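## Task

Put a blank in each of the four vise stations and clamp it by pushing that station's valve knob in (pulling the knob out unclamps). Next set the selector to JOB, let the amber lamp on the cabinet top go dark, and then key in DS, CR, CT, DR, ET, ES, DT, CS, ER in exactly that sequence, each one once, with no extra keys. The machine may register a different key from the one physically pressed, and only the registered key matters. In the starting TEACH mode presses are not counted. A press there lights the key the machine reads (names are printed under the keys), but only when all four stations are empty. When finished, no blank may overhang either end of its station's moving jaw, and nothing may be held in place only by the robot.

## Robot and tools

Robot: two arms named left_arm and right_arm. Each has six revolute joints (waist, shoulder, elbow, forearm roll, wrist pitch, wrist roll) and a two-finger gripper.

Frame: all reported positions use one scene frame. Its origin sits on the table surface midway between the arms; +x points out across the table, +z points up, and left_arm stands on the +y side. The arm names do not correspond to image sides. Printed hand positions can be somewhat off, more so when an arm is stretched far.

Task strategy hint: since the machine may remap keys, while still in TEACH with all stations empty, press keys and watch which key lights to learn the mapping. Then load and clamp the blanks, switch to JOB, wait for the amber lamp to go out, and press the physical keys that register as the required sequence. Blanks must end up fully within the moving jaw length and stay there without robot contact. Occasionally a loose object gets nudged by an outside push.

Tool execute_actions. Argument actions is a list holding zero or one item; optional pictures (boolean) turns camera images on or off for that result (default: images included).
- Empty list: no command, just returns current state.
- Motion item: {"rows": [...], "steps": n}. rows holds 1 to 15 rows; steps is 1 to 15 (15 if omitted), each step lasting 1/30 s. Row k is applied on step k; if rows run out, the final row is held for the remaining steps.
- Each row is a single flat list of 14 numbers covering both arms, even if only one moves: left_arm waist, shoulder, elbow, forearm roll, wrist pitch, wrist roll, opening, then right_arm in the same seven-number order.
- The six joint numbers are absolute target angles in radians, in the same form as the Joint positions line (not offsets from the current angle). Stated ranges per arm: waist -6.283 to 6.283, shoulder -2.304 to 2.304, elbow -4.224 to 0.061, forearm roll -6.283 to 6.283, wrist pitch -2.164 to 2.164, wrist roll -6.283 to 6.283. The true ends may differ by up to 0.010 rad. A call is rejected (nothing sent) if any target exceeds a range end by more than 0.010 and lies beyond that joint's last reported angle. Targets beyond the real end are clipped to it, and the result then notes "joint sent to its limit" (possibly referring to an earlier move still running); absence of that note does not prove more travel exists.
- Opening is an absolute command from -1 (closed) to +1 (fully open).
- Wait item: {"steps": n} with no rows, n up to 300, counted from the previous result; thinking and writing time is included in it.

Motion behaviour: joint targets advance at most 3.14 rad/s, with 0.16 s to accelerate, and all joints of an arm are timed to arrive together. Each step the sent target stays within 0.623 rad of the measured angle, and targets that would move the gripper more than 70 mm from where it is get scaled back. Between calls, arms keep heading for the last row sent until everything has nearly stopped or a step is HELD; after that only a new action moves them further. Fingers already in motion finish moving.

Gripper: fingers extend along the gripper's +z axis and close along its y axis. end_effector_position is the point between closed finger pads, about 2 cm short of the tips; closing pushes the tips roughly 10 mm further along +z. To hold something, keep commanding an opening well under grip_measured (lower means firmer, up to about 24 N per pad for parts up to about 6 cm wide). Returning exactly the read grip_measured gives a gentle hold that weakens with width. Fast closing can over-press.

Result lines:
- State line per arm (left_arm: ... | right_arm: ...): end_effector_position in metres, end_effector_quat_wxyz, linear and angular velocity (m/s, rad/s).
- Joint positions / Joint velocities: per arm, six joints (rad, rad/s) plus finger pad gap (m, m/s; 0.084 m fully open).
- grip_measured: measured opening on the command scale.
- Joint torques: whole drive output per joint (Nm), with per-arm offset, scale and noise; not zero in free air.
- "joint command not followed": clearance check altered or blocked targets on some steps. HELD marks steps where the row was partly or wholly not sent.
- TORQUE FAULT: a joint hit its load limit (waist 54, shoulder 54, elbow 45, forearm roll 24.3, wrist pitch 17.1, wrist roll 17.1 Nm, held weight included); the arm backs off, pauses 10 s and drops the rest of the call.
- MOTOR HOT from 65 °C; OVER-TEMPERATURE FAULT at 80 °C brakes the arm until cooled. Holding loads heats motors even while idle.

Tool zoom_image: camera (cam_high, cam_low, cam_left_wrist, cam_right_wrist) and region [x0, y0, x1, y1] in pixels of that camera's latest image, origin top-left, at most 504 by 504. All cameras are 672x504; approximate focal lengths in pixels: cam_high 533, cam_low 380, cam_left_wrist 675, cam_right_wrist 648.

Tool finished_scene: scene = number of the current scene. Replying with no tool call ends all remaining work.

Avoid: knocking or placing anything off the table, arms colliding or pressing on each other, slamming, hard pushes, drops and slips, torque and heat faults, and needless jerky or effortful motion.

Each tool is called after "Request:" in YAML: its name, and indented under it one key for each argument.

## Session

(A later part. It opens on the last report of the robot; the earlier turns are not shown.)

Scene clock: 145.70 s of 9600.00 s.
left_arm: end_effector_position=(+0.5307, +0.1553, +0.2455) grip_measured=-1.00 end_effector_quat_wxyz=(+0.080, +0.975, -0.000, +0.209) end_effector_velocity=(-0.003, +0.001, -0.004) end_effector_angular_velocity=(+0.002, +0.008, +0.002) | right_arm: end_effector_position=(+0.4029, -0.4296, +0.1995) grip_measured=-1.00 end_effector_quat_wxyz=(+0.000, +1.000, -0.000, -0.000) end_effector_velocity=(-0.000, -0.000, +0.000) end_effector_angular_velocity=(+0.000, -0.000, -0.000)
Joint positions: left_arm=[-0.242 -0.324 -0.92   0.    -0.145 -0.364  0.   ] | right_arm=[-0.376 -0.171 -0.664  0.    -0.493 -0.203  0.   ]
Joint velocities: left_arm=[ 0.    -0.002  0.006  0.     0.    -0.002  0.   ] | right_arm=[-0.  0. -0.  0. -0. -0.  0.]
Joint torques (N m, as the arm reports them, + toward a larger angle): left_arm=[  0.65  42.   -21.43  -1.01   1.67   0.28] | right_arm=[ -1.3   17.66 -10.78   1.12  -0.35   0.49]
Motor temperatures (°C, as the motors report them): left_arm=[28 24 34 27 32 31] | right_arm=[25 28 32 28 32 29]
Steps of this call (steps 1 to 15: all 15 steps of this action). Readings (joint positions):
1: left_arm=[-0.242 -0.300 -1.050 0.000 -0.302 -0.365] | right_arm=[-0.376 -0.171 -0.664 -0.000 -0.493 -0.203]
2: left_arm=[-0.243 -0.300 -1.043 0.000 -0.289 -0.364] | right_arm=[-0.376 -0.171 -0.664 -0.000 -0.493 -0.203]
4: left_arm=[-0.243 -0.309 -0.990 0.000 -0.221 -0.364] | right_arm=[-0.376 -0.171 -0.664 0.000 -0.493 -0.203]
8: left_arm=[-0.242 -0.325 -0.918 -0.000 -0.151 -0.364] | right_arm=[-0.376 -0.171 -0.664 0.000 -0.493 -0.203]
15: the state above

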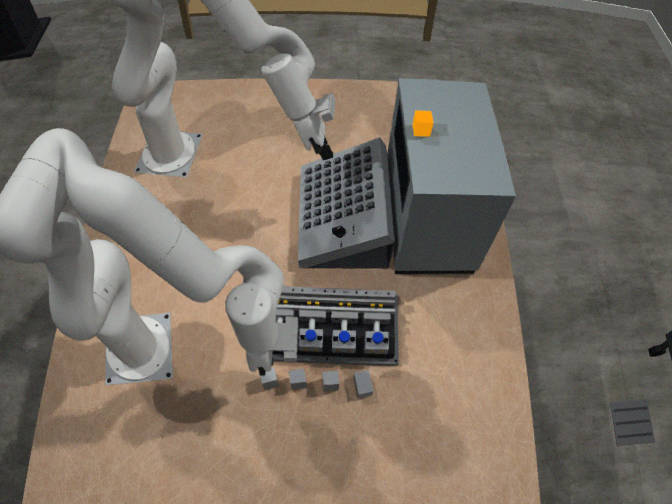

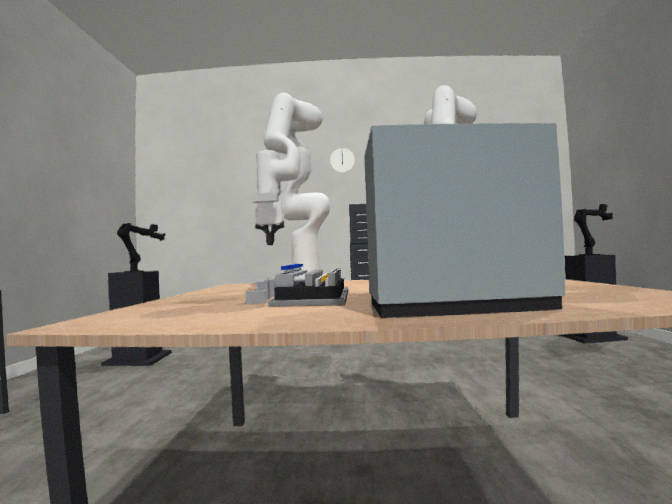

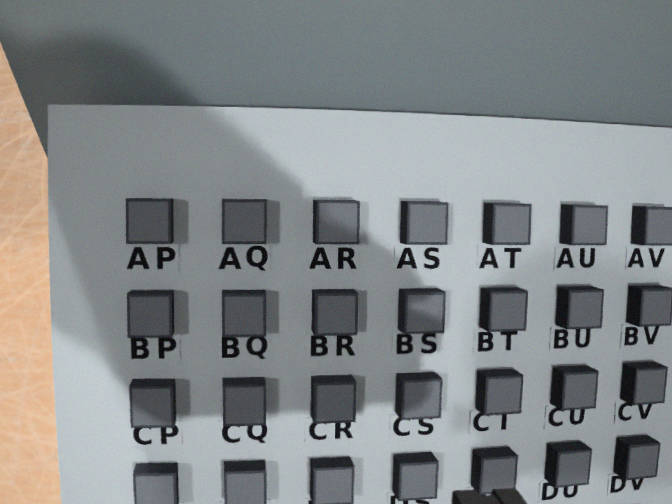

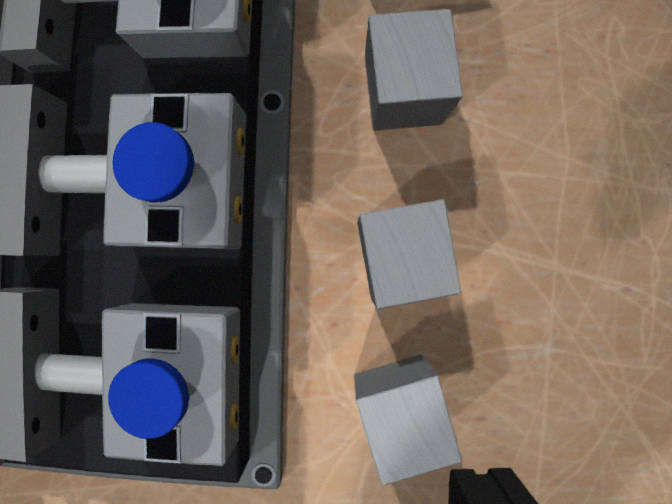

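Request:
execute_actions:
  actions:
    - {"rows":[[-0.242,-0.383,-0.938,0,-0.105,-0.364,-1,-0.376,-0.171,-0.664,0,-0.493,-0.203,-1]],"steps":15}

Scene clock: 151.53 s of 9600.00 s.
left_arm: end_effector_position=(+0.5402, +0.1517, +0.2228) grip_measured=-1.00 end_effector_quat_wxyz=(+0.080, +0.975, -0.000, +0.209) end_effector_velocity=(-0.001, +0.000, -0.002) end_effector_angular_velocity=(+0.000, +0.004, +0.002) | right_arm: end_effector_position=(+0.4029, -0.4296, +0.1995) grip_measured=-1.00 end_effector_quat_wxyz=(+0.000, +1.000, -0.000, -0.000) end_effector_velocity=(-0.000, +0.000, +0.000) end_effector_angular_velocity=(+0.000, +0.000, -0.001)
Joint positions: left_arm=[-0.242 -0.383 -0.938  0.    -0.105 -0.364  0.   ] | right_arm=[-0.376 -0.171 -0.664 -0.    -0.493 -0.203  0.   ]
Joint velocities: left_arm=[-0.    -0.003  0.001  0.    -0.    -0.003  0.   ] | right_arm=[ 0.     0.     0.     0.001 -0.     0.     0.   ]
Joint torques (N m, as the arm reports them, + toward a larger angle): left_arm=[  0.29  43.93 -20.87  -1.12   1.58   0.27] | right_arm=[ -0.78  20.66 -11.81   1.8   -0.22   0.26]
Motor temperatures (°C, as the motors report them): left_arm=[28 24 34 27 32 31] | right_arm=[25 28 32 28 32 29]
Steps of this call (steps 1 to 15: the robot went on to your last target; steps 16 to 90: nothing new was sent; then 2.33 s passed at rest; steps 91 to 105: all 15 steps of this action). Readings (joint positions):
91: left_arm=[-0.242 -0.325 -0.919 -0.000 -0.144 -0.364] | right_arm=[-0.376 -0.171 -0.664 0.000 -0.493 -0.203]
92: left_arm=[-0.242 -0.333 -0.923 -0.000 -0.137 -0.364] | right_arm=[-0.376 -0.171 -0.664 0.000 -0.493 -0.203]
94: left_arm=[-0.242 -0.368 -0.934 0.000 -0.115 -0.364] | right_arm=[-0.376 -0.171 -0.664 0.000 -0.493 -0.203]
98: left_arm=[-0.242 -0.383 -0.937 -0.000 -0.106 -0.364] | right_arm=[-0.376 -0.171 -0.664 0.000 -0.493 -0.203]
105: the state above

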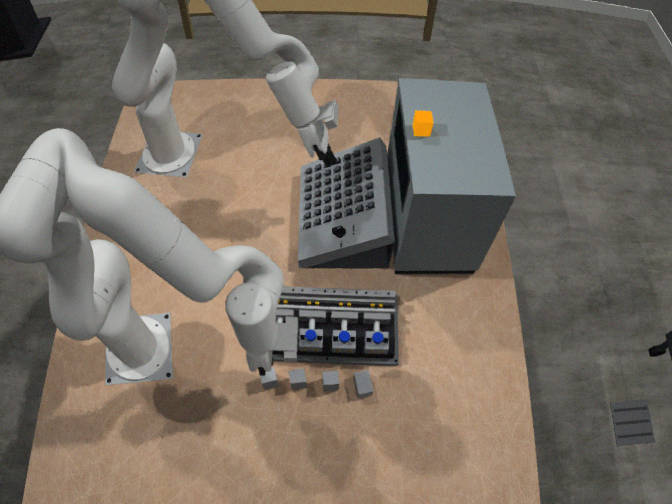

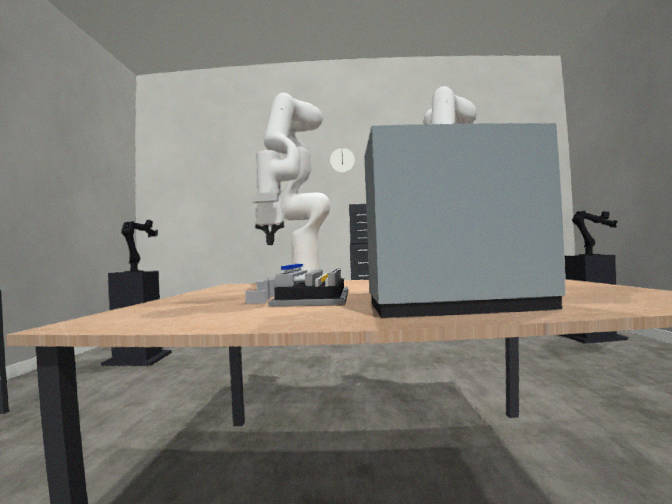

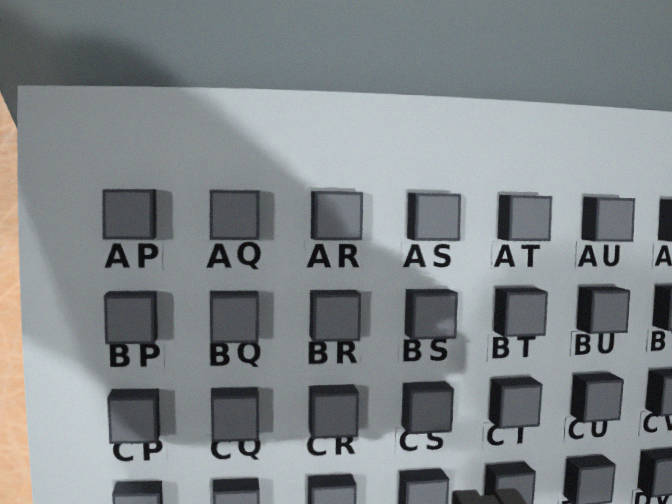

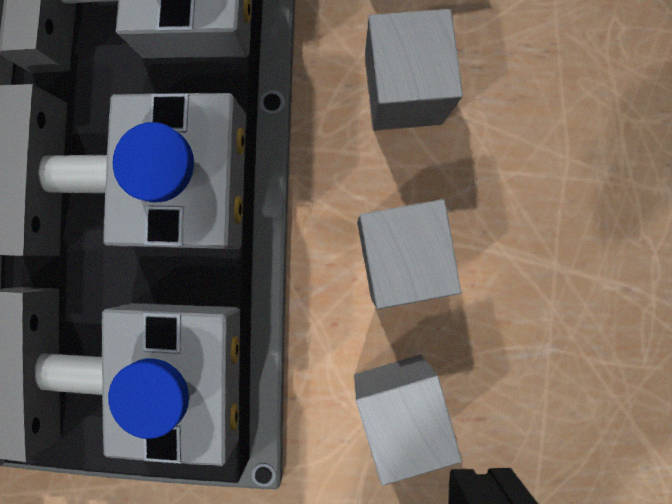

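Request:
execute_actions:
  actions:
    - {"rows":[[-0.242,-0.432,-0.956,0,-0.075,-0.364,-1,-0.376,-0.171,-0.664,0,-0.493,-0.203,-1]],"steps":15}

Scene clock: 159.80 s of 9600.00 s.
left_arm: end_effector_position=(+0.5480, +0.1487, +0.2043) grip_measured=-1.00 end_effector_quat_wxyz=(+0.079, +0.975, -0.000, +0.208) end_effector_velocity=(-0.000, +0.000, +0.001) end_effector_angular_velocity=(-0.000, +0.000, +0.001) | right_arm: end_effector_position=(+0.4029, -0.4296, +0.1995) grip_measured=-1.00 end_effector_quat_wxyz=(+0.000, +1.000, -0.000, -0.000) end_effector_velocity=(+0.000, +0.000, -0.000) end_effector_angular_velocity=(+0.001, -0.000, -0.002)
Joint positions: left_arm=[-0.242 -0.432 -0.956  0.    -0.075 -0.364  0.   ] | right_arm=[-0.376 -0.171 -0.664 -0.    -0.493 -0.203  0.   ]
Joint velocities: left_arm=[-0.     0.002  0.001 -0.001 -0.001 -0.     0.   ] | right_arm=[-0.    -0.    -0.     0.001  0.     0.     0.   ]
Joint torques (N m, as the arm reports them, + toward a larger angle): left_arm=[  0.7   46.04 -20.38  -0.86   1.65   0.27] | right_arm=[ -1.66  17.6  -11.54   1.73  -0.13   0.42]
Motor temperatures (°C, as the motors report them): left_arm=[28 24 34 27 32 31] | right_arm=[25 28 32 28 32 29]
Steps of this call (steps 1 to 15: the robot went on to your last target; steps 16 to 90: nothing new was sent; then 4.77 s passed at rest; steps 91 to 105: all 15 steps of this action). Readings (joint positions):
91: left_arm=[-0.242 -0.384 -0.938 -0.000 -0.104 -0.364] | right_arm=[-0.376 -0.171 -0.664 -0.000 -0.493 -0.203]
92: left_arm=[-0.242 -0.392 -0.942 -0.000 -0.098 -0.364] | right_arm=[-0.376 -0.171 -0.664 0.000 -0.493 -0.203]
94: left_arm=[-0.242 -0.421 -0.952 0.000 -0.082 -0.364] | right_arm=[-0.376 -0.171 -0.664 -0.000 -0.493 -0.203]
98: left_arm=[-0.242 -0.432 -0.955 -0.000 -0.075 -0.364] | right_arm=[-0.376 -0.171 -0.664 0.000 -0.493 -0.203]
105: the state above

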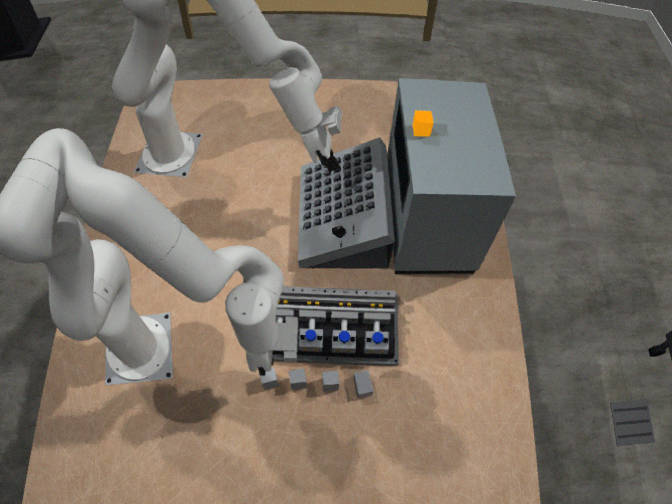

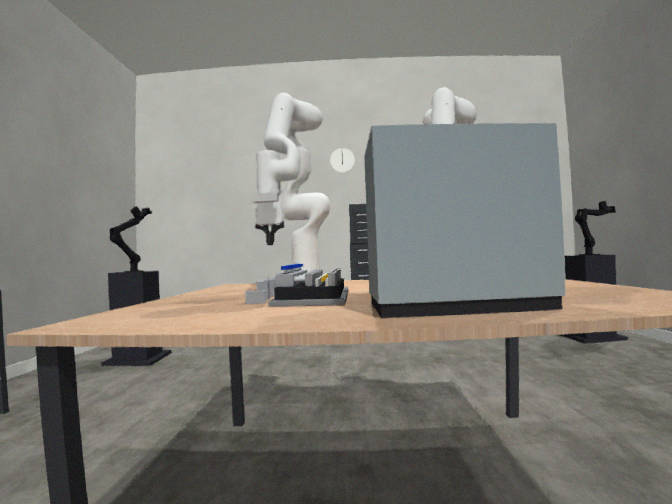

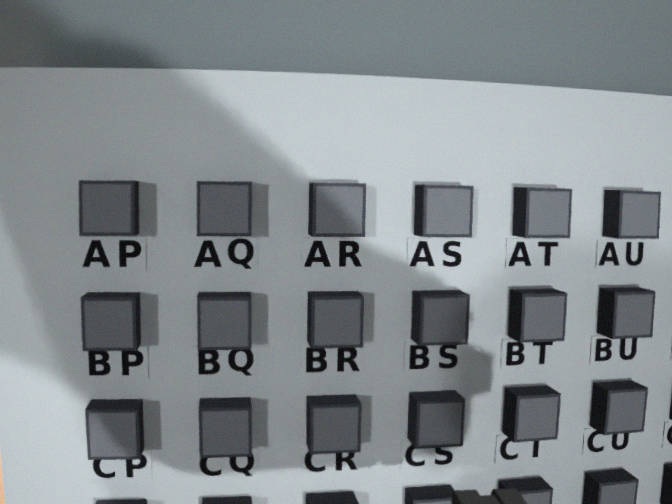

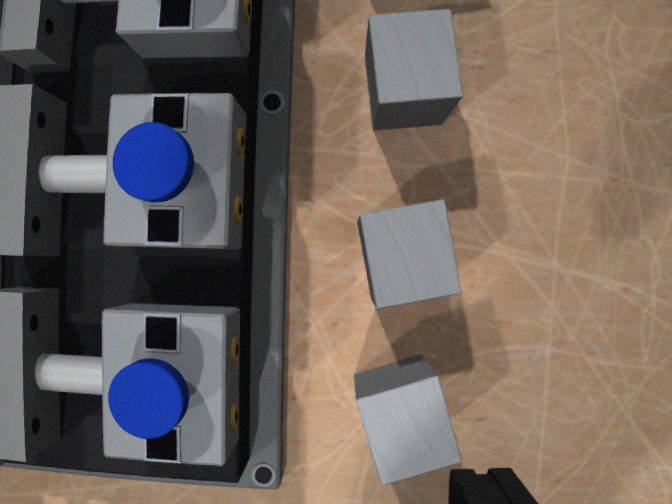

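Request:
execute_actions:
  actions:
    - {"rows":[[-0.227,-0.432,-0.956,0,-0.075,-0.349,-1,-0.376,-0.171,-0.664,0,-0.493,-0.203,-1],[-0.227,-0.432,-0.956,0,-0.075,-0.349,-1,-0.376,-0.171,-0.664,0,-0.493,-0.203,-1],[-0.227,-0.432,-0.956,0,-0.075,-0.349,-1,-0.376,-0.171,-0.664,0,-0.493,-0.203,-1],[-0.227,-0.486,-0.972,0,-0.036,-0.349,-1,-0.376,-0.171,-0.664,0,-0.493,-0.203,-1]],"steps":15}

Request:
zoom_image:
  camera: "cam_high"
  region: [290,110,400,250]

Scene clock: 173.33 s of 9600.00 s.
left_arm: end_effector_position=(+0.5585, +0.1546, +0.1824) grip_measured=-1.00 end_effector_quat_wxyz=(+0.076, +0.975, -0.000, +0.210) end_effector_velocity=(-0.001, +0.000, -0.000) end_effector_angular_velocity=(+0.001, +0.002, +0.001) | right_arm: end_effector_position=(+0.4029, -0.4296, +0.1995) grip_measured=-1.00 end_effector_quat_wxyz=(+0.000, +1.000, -0.000, -0.000) end_effector_velocity=(-0.000, -0.000, -0.000) end_effector_angular_velocity=(+0.001, +0.001, -0.002)
Joint positions: left_arm=[-0.227 -0.486 -0.972  0.    -0.036 -0.349  0.   ] | right_arm=[-0.376 -0.171 -0.664  0.    -0.493 -0.203  0.   ]
Joint velocities: left_arm=[ 0.     0.     0.001 -0.001 -0.002  0.     0.   ] | right_arm=[-0.001 -0.     0.     0.001 -0.     0.     0.   ]
Joint torques (N m, as the arm reports them, + toward a larger angle): left_arm=[  0.65  46.77 -19.85  -0.89   1.68   0.26] | right_arm=[ -1.27  21.21 -12.36   1.08  -0.37   0.16]
Motor temperatures (°C, as the motors report them): left_arm=[28 25 33 27 32 31] | right_arm=[25 28 32 28 32 29]
Steps of this call (steps 1 to 15: the robot went on to your last target; steps 16 to 90: nothing new was sent; then 10.03 s passed at rest; steps 91 to 105: all 15 steps of this action). Readings (joint positions):
91: left_arm=[-0.241 -0.432 -0.956 0.000 -0.075 -0.363] | right_arm=[-0.376 -0.171 -0.664 -0.000 -0.493 -0.203]
92: left_arm=[-0.238 -0.432 -0.956 0.000 -0.075 -0.359] | right_arm=[-0.376 -0.171 -0.664 -0.000 -0.493 -0.203]
94: left_arm=[-0.229 -0.433 -0.956 -0.000 -0.074 -0.352] | right_arm=[-0.376 -0.171 -0.664 0.000 -0.493 -0.203]
98: left_arm=[-0.227 -0.482 -0.969 -0.000 -0.041 -0.349] | right_arm=[-0.376 -0.171 -0.664 -0.000 -0.493 -0.203]
105: the state above

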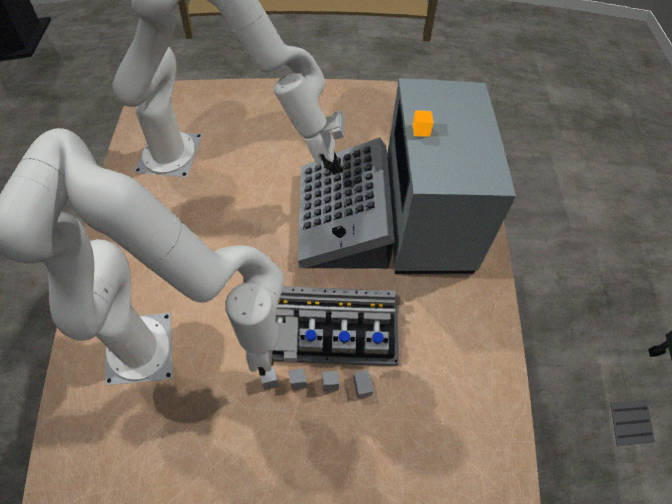

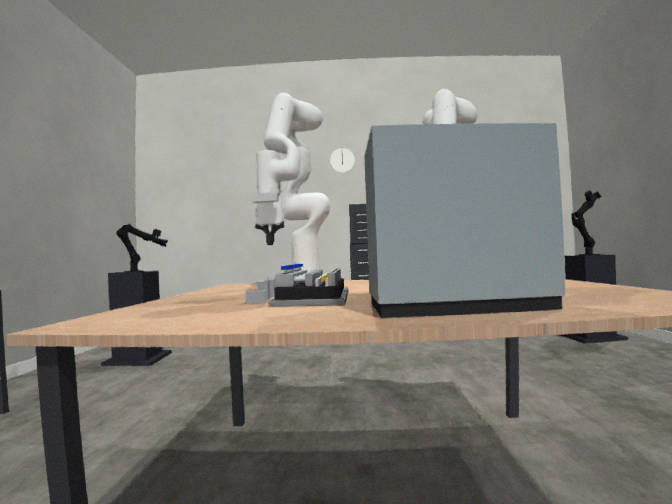

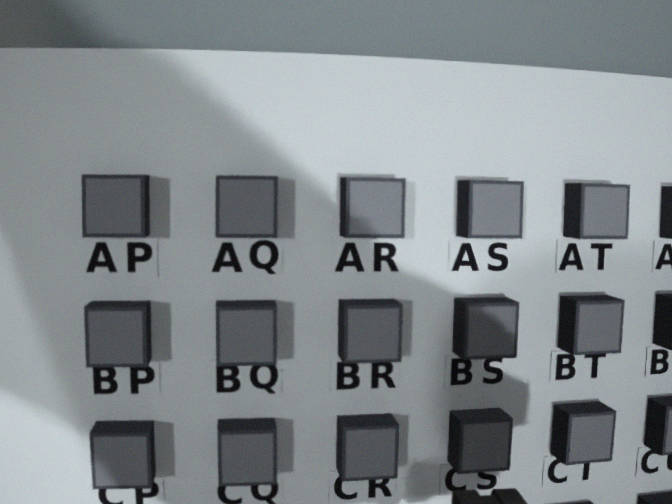

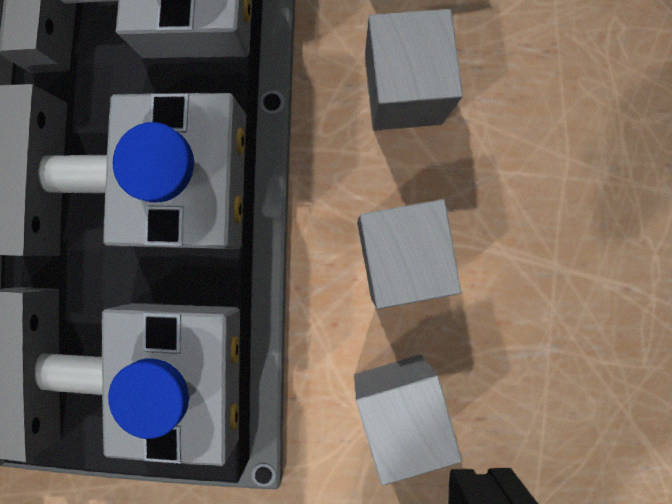

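Region (290, 110, 400, 250) of cam_high's 672x504 image, scaled by 3.600, with more detail than that image has; it fills the left 396 columns of this view, and the rest is white.

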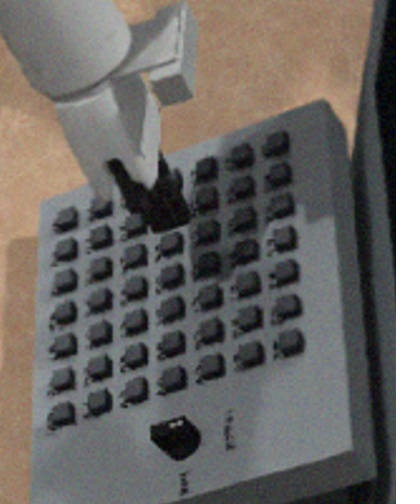

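Request:
execute_actions:
  actions:
    - {"rows":[[-0.227,-0.518,-0.982,0,-0.013,-0.349,-1,-0.376,-0.171,-0.664,0,-0.493,-0.203,-1]],"steps":12}

Request:
zoom_image:
  camera: "cam_high"
  region: [290,110,400,250]

Scene clock: 178.70 s of 9600.00 s.
left_arm: end_effector_position=(+0.5625, +0.1532, +0.1692) grip_measured=-1.00 end_effector_quat_wxyz=(+0.077, +0.975, -0.000, +0.210) end_effector_velocity=(-0.001, +0.000, -0.001) end_effector_angular_velocity=(+0.001, +0.001, -0.001) | right_arm: end_effector_position=(+0.4029, -0.4296, +0.1995) grip_measured=-1.00 end_effector_quat_wxyz=(+0.000, +1.000, -0.000, -0.000) end_effector_velocity=(+0.000, -0.000, +0.000) end_effector_angular_velocity=(+0.000, -0.000, -0.000)
Joint positions: left_arm=[-0.227 -0.518 -0.982  0.    -0.013 -0.349  0.   ] | right_arm=[-0.376 -0.171 -0.664  0.    -0.493 -0.203  0.   ]
Joint velocities: left_arm=[ 0.    -0.001  0.001 -0.     0.001  0.001  0.   ] | right_arm=[-0.     0.001 -0.     0.    -0.    -0.     0.   ]
Joint torques (N m, as the arm reports them, + toward a larger angle): left_arm=[  0.91  47.48 -19.95  -0.85   1.68   0.17] | right_arm=[ -2.45  20.69 -11.32   1.68  -0.22   0.17]
Motor temperatures (°C, as the motors report them): left_arm=[28 25 33 27 32 31] | right_arm=[25 28 32 28 32 29]
Steps of this call (steps 1 to 15: the robot went on to your last target; steps 16 to 90: nothing new was sent; then 1.97 s passed at rest; steps 91 to 102: all 12 steps of this action). Readings (joint positions):
91: left_arm=[-0.227 -0.487 -0.972 -0.000 -0.035 -0.349] | right_arm=[-0.376 -0.171 -0.664 0.000 -0.493 -0.203]
92: left_arm=[-0.227 -0.493 -0.975 0.000 -0.029 -0.349] | right_arm=[-0.376 -0.171 -0.664 -0.000 -0.493 -0.203]
94: left_arm=[-0.227 -0.512 -0.980 0.000 -0.018 -0.349] | right_arm=[-0.376 -0.171 -0.664 -0.000 -0.493 -0.203]
98: left_arm=[-0.227 -0.518 -0.982 -0.000 -0.013 -0.349] | right_arm=[-0.376 -0.171 -0.664 -0.000 -0.493 -0.203]
102: the state above

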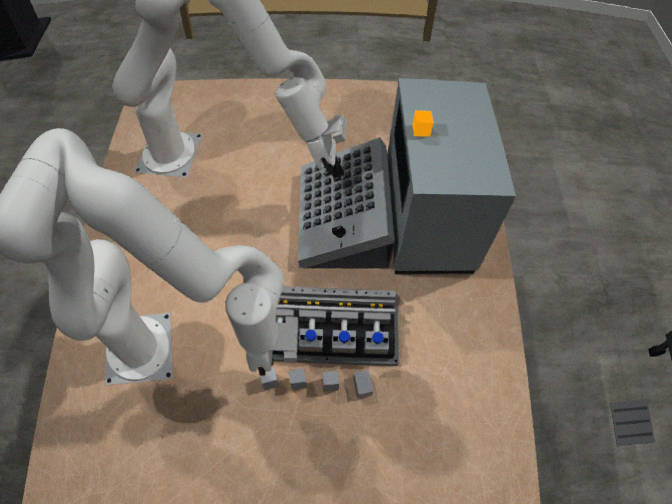

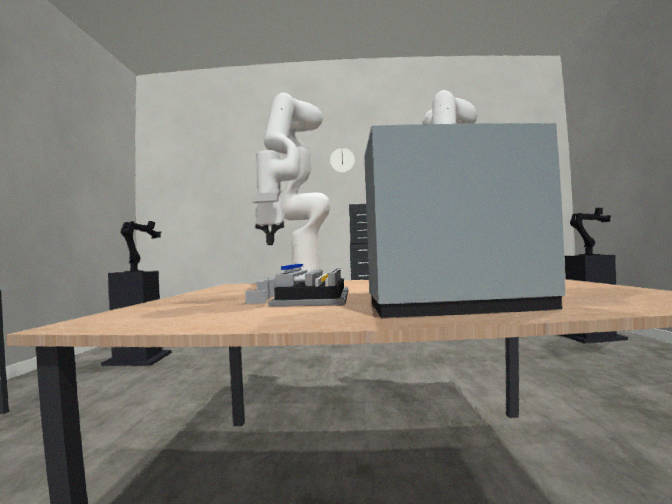

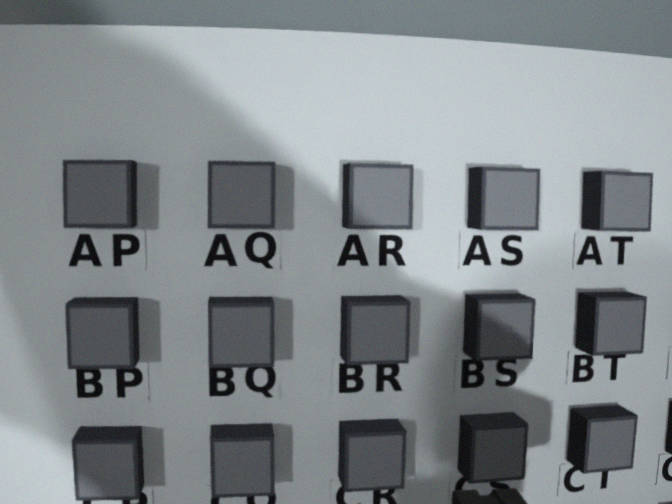

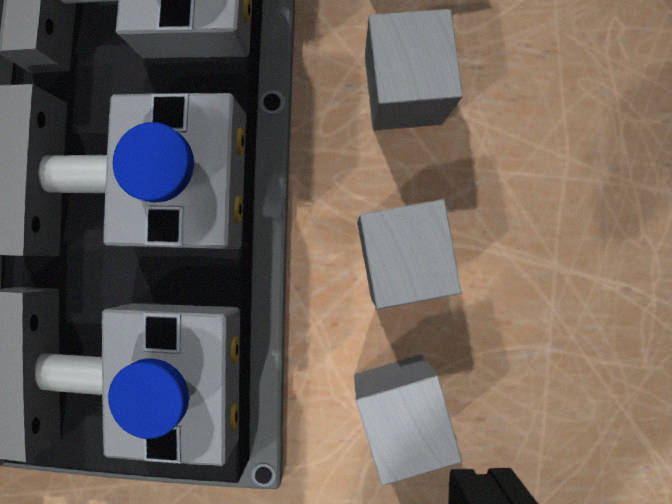

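Region (290, 110, 400, 250) of cam_high's 672x504 image, scaled by 3.600, with more detail than that image has; it fills the left 396 columns of this view, and the rest is white.

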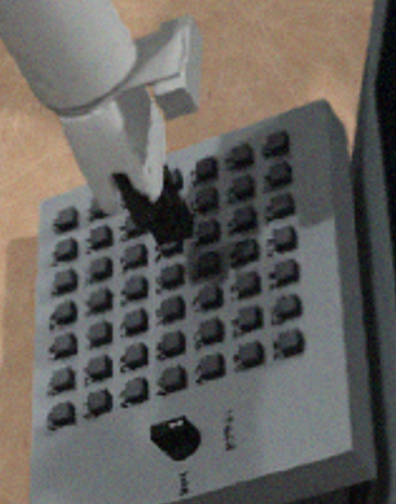

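Request:
execute_actions:
  actions:
    - {"rows":[[-0.227,-0.544,-0.99,0,0.006,-0.349,-1,-0.376,-0.171,-0.664,0,-0.493,-0.203,-1]],"steps":12}

Request:
zoom_image:
  camera: "cam_high"
  region: [290,110,400,250]

Scene clock: 184.03 s of 9600.00 s.
left_arm: end_effector_position=(+0.5656, +0.1521, +0.1583) grip_measured=-1.00 end_effector_quat_wxyz=(+0.077, +0.975, -0.000, +0.211) end_effector_velocity=(+0.000, -0.000, +0.001) end_effector_angular_velocity=(-0.001, -0.001, +0.001) | right_arm: end_effector_position=(+0.4029, -0.4296, +0.1995) grip_measured=-1.00 end_effector_quat_wxyz=(+0.000, +1.000, -0.000, -0.000) end_effector_velocity=(+0.000, -0.000, +0.000) end_effector_angular_velocity=(-0.001, -0.001, +0.001)
Joint positions: left_arm=[-0.227 -0.544 -0.99   0.     0.006 -0.349  0.   ] | right_arm=[-0.376 -0.171 -0.664  0.    -0.493 -0.203  0.   ]
Joint velocities: left_arm=[-0.     0.001  0.001  0.     0.001 -0.001  0.   ] | right_arm=[-0.001  0.001 -0.    -0.001  0.    -0.     0.   ]
Joint torques (N m, as the arm reports them, + toward a larger angle): left_arm=[  0.69  48.58 -19.42  -1.05   1.66   0.33] | right_arm=[ -0.48  20.34 -10.53   0.66  -0.22   0.61]
Motor temperatures (°C, as the motors report them): left_arm=[28 25 33 27 32 31] | right_arm=[25 28 32 28 32 29]
Steps of this call (steps 1 to 15: the robot went on to your last target; steps 16 to 90: nothing new was sent; then 1.93 s passed at rest; steps 91 to 102: all 12 steps of this action). Readings (joint positions):
91: left_arm=[-0.227 -0.519 -0.982 -0.000 -0.012 -0.349] | right_arm=[-0.376 -0.171 -0.664 0.000 -0.493 -0.203]
92: left_arm=[-0.227 -0.525 -0.985 0.000 -0.007 -0.349] | right_arm=[-0.376 -0.171 -0.664 -0.000 -0.493 -0.203]
94: left_arm=[-0.227 -0.539 -0.988 0.000 0.002 -0.349] | right_arm=[-0.376 -0.171 -0.664 -0.000 -0.493 -0.203]
98: left_arm=[-0.227 -0.544 -0.990 -0.000 0.006 -0.349] | right_arm=[-0.376 -0.171 -0.664 -0.000 -0.493 -0.203]
102: the state above

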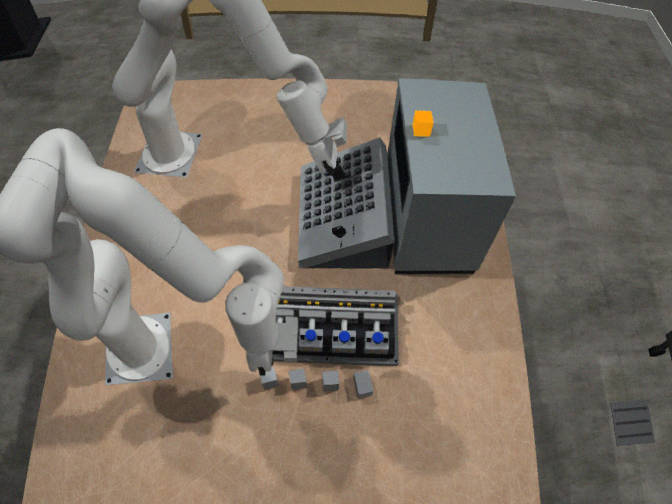

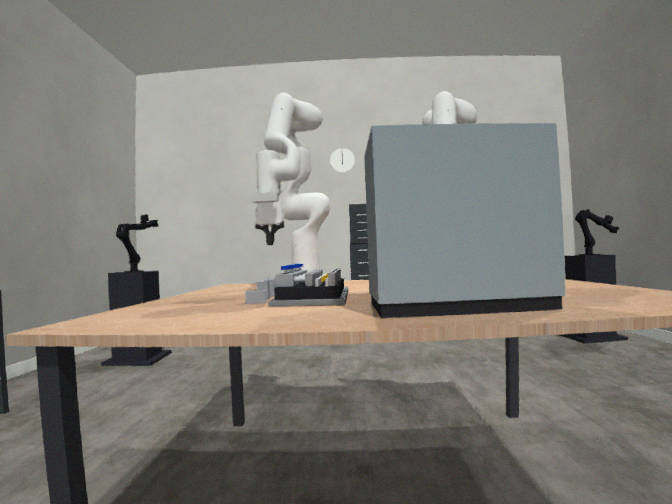

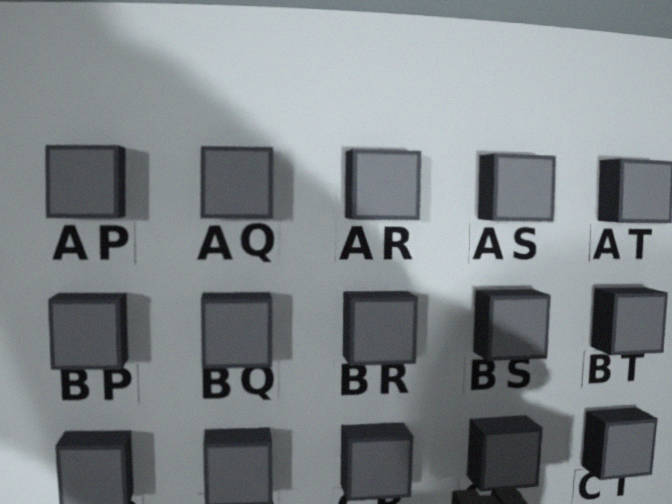

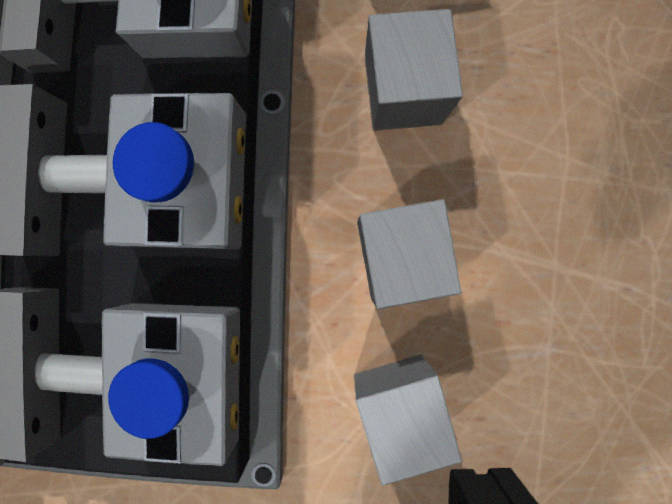

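Region (290, 110, 400, 250) of cam_high's 672x504 image, scaled by 3.600, with more detail than that image has; it fills the left 396 columns of this view, and the rest is white.

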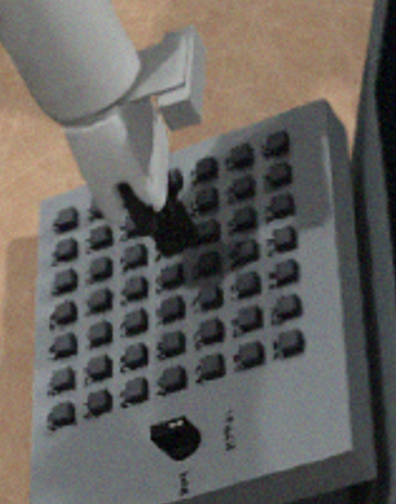

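Request:
execute_actions:
  actions:
    - {"rows":[[-0.227,-0.57,-0.998,0,0.025,-0.349,-1,-0.376,-0.171,-0.664,0,-0.493,-0.203,-1]],"steps":12}

Request:
zoom_image:
  camera: "cam_high"
  region: [290,110,400,250]

Scene clock: 189.13 s of 9600.00 s.
left_arm: end_effector_position=(+0.5684, +0.1511, +0.1474) grip_measured=-1.00 end_effector_quat_wxyz=(+0.077, +0.974, -0.000, +0.211) end_effector_velocity=(-0.000, -0.000, +0.000) end_effector_angular_velocity=(-0.000, +0.000, +0.000) | right_arm: end_effector_position=(+0.4029, -0.4296, +0.1995) grip_measured=-1.00 end_effector_quat_wxyz=(+0.000, +1.000, -0.000, -0.000) end_effector_velocity=(+0.000, +0.001, +0.000) end_effector_angular_velocity=(+0.000, -0.000, +0.001)
Joint positions: left_arm=[-0.227 -0.57  -0.998  0.     0.025 -0.349  0.   ] | right_arm=[-0.376 -0.171 -0.664 -0.    -0.493 -0.203  0.   ]
Joint velocities: left_arm=[-0.     0.    -0.     0.001 -0.    -0.001  0.   ] | right_arm=[ 0.002  0.     0.     0.001 -0.     0.     0.   ]
Joint torques (N m, as the arm reports them, + toward a larger angle): left_arm=[  0.52  49.3  -19.32  -1.17   1.66   0.34] | right_arm=[ -0.7   18.31 -11.99   1.54  -0.15   0.81]
Motor temperatures (°C, as the motors report them): left_arm=[28 25 33 27 32 31] | right_arm=[25 28 32 28 32 29]
Steps of this call (steps 1 to 15: the robot went on to your last target; steps 16 to 90: nothing new was sent; then 1.70 s passed at rest; steps 91 to 102: all 12 steps of this action). Readings (joint positions):
91: left_arm=[-0.227 -0.545 -0.990 -0.000 0.007 -0.349] | right_arm=[-0.376 -0.171 -0.664 0.000 -0.493 -0.203]
92: left_arm=[-0.227 -0.551 -0.993 0.000 0.012 -0.349] | right_arm=[-0.376 -0.171 -0.664 -0.000 -0.493 -0.203]
94: left_arm=[-0.227 -0.565 -0.996 0.000 0.021 -0.349] | right_arm=[-0.376 -0.171 -0.664 0.000 -0.493 -0.203]
98: left_arm=[-0.227 -0.570 -0.998 -0.000 0.025 -0.349] | right_arm=[-0.376 -0.171 -0.664 0.000 -0.493 -0.203]
102: the state above

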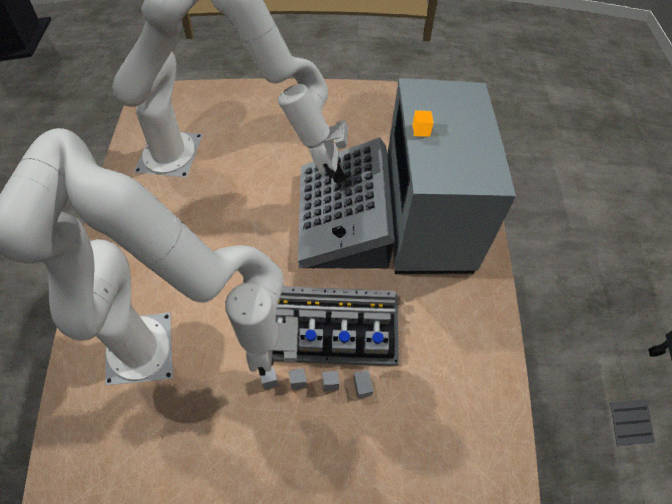

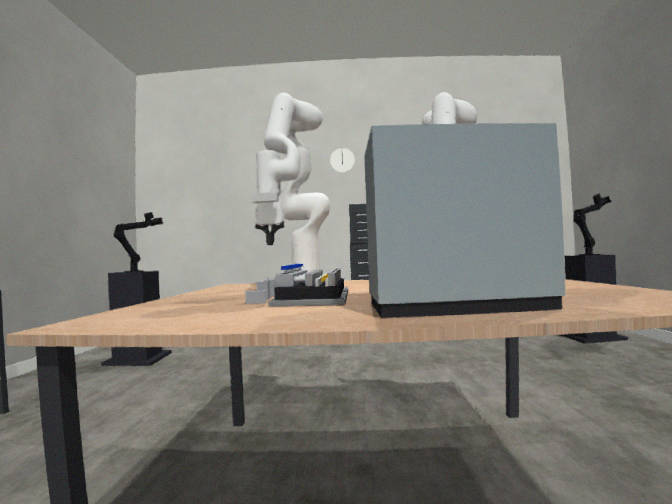

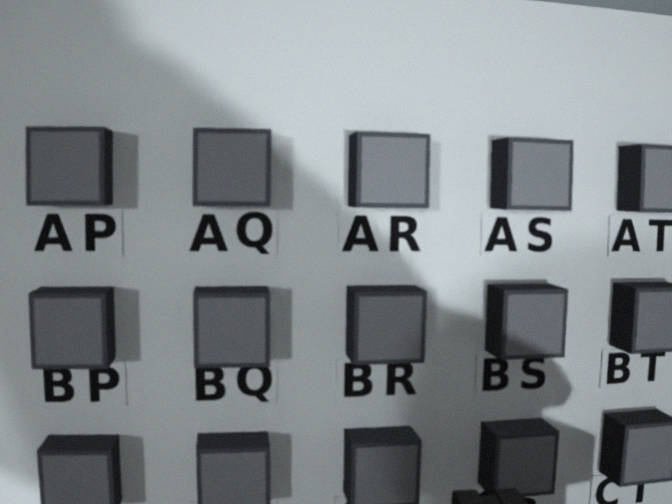

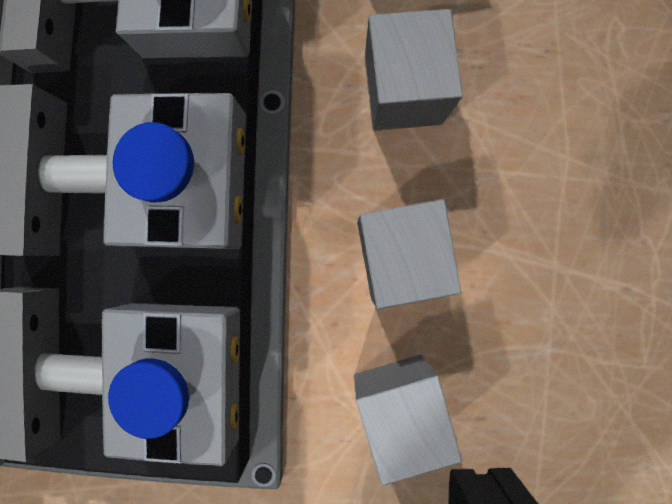

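Region (290, 110, 400, 250) of cam_high's 672x504 image, scaled by 3.600, with more detail than that image has; it fills the left 396 columns of this view, and the rest is white.

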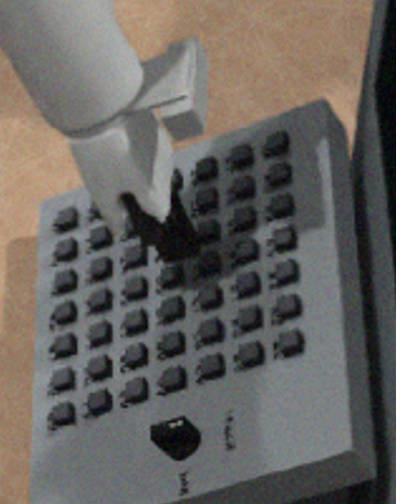

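Request:
execute_actions:
  actions:
    - {"rows":[[-0.238,-0.57,-0.998,0,0.025,-0.36,-1,-0.376,-0.171,-0.664,0,-0.493,-0.203,-1],[-0.238,-0.57,-0.998,0,0.025,-0.36,-1,-0.376,-0.171,-0.664,0,-0.493,-0.203,-1],[-0.238,-0.57,-0.998,0,0.025,-0.36,-1,-0.376,-0.171,-0.664,0,-0.493,-0.203,-1],[-0.238,-0.592,-1.004,0,0.041,-0.36,-1,-0.376,-0.171,-0.664,0,-0.493,-0.203,-1]],"steps":14}

Request:
zoom_image:
  camera: "cam_high"
  region: [290,110,400,250]

Scene clock: 207.43 s of 9600.00 s.
left_arm: end_effector_position=(+0.5677, +0.1440, +0.1377) grip_measured=-1.00 end_effector_quat_wxyz=(+0.079, +0.975, -0.000, +0.210) end_effector_velocity=(+0.000, -0.000, -0.000) end_effector_angular_velocity=(-0.000, -0.001, -0.000) | right_arm: end_effector_position=(+0.4029, -0.4296, +0.1995) grip_measured=-1.00 end_effector_quat_wxyz=(+0.000, +1.000, -0.000, -0.000) end_effector_velocity=(-0.000, -0.000, +0.000) end_effector_angular_velocity=(-0.000, -0.000, -0.000)
Joint positions: left_arm=[-0.238 -0.592 -1.004  0.     0.04  -0.36   0.   ] | right_arm=[-0.376 -0.171 -0.664  0.    -0.493 -0.203  0.   ]
Joint velocities: left_arm=[-0.    -0.001  0.     0.     0.002  0.     0.   ] | right_arm=[-0.001 -0.    -0.    -0.001  0.    -0.     0.   ]
Joint torques (N m, as the arm reports them, + toward a larger angle): left_arm=[  0.51  44.3  -19.37  -1.06   2.12   0.23] | right_arm=[  0.32  19.02 -11.53   1.3   -0.35   0.48]
Motor temperatures (°C, as the motors report them): left_arm=[28 25 33 27 32 31] | right_arm=[25 28 32 28 32 29]
Steps of this call (steps 1 to 15: the robot went on to your last target; steps 16 to 90: nothing new was sent; then 14.83 s passed at rest; steps 91 to 104: all 14 steps of this action). Readings (joint positions):
91: left_arm=[-0.227 -0.570 -0.998 -0.000 0.025 -0.350] | right_arm=[-0.376 -0.171 -0.664 -0.000 -0.493 -0.203]
92: left_arm=[-0.230 -0.570 -0.998 -0.000 0.025 -0.353] | right_arm=[-0.376 -0.171 -0.664 -0.000 -0.493 -0.203]
94: left_arm=[-0.236 -0.571 -0.998 0.000 0.026 -0.358] | right_arm=[-0.376 -0.171 -0.664 0.000 -0.493 -0.203]
98: left_arm=[-0.238 -0.591 -1.003 -0.000 0.040 -0.360] | right_arm=[-0.376 -0.171 -0.664 0.000 -0.493 -0.203]
104: the state above

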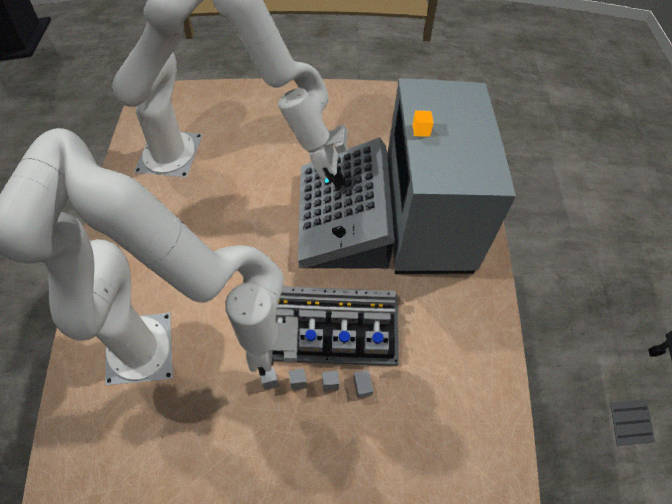

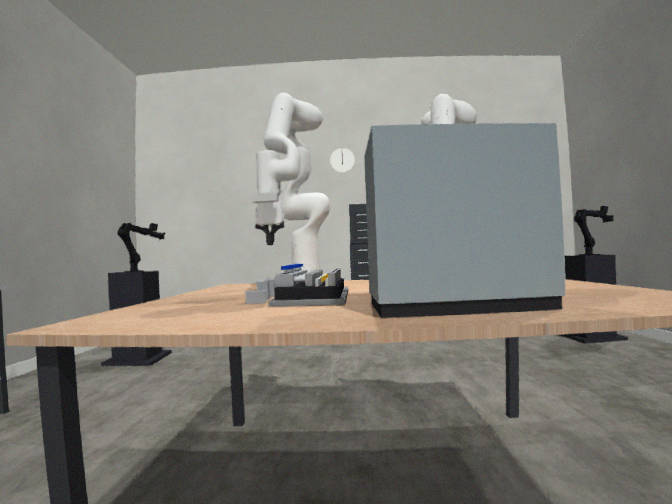

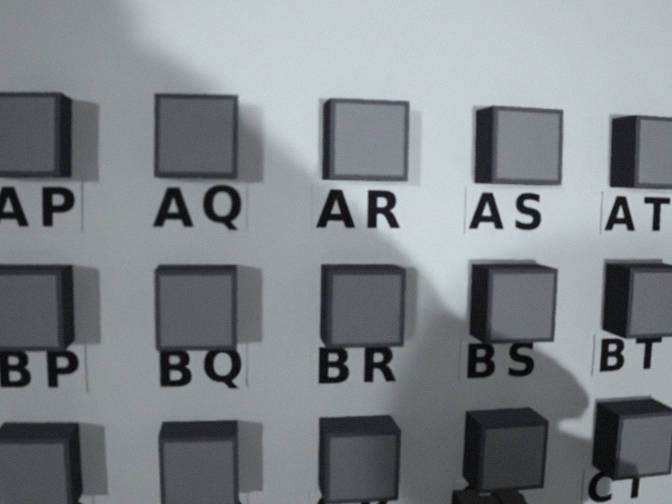

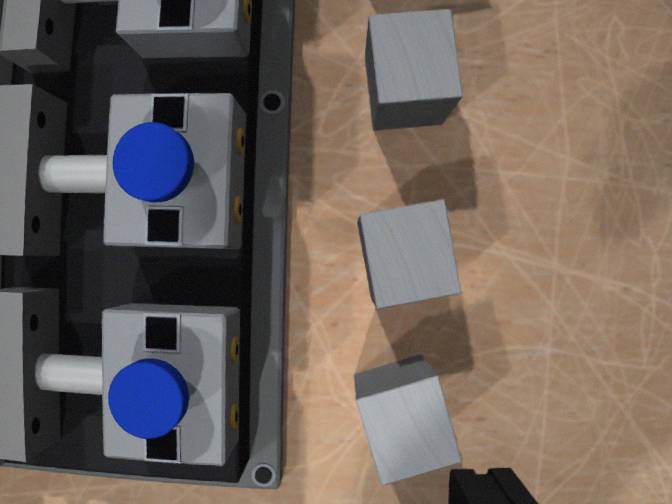

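Region (290, 110, 400, 250) of cam_high's 672x504 image, scaled by 3.600, with more detail than that image has; it fills the left 396 columns of this view, and the rest is white.

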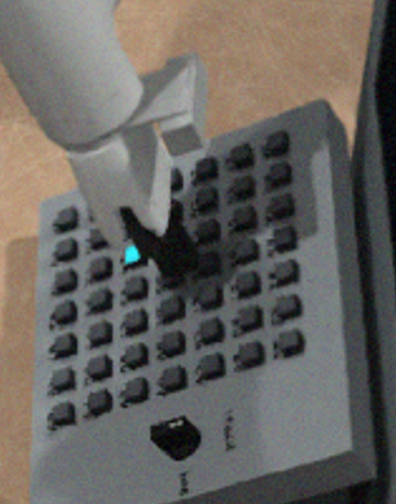

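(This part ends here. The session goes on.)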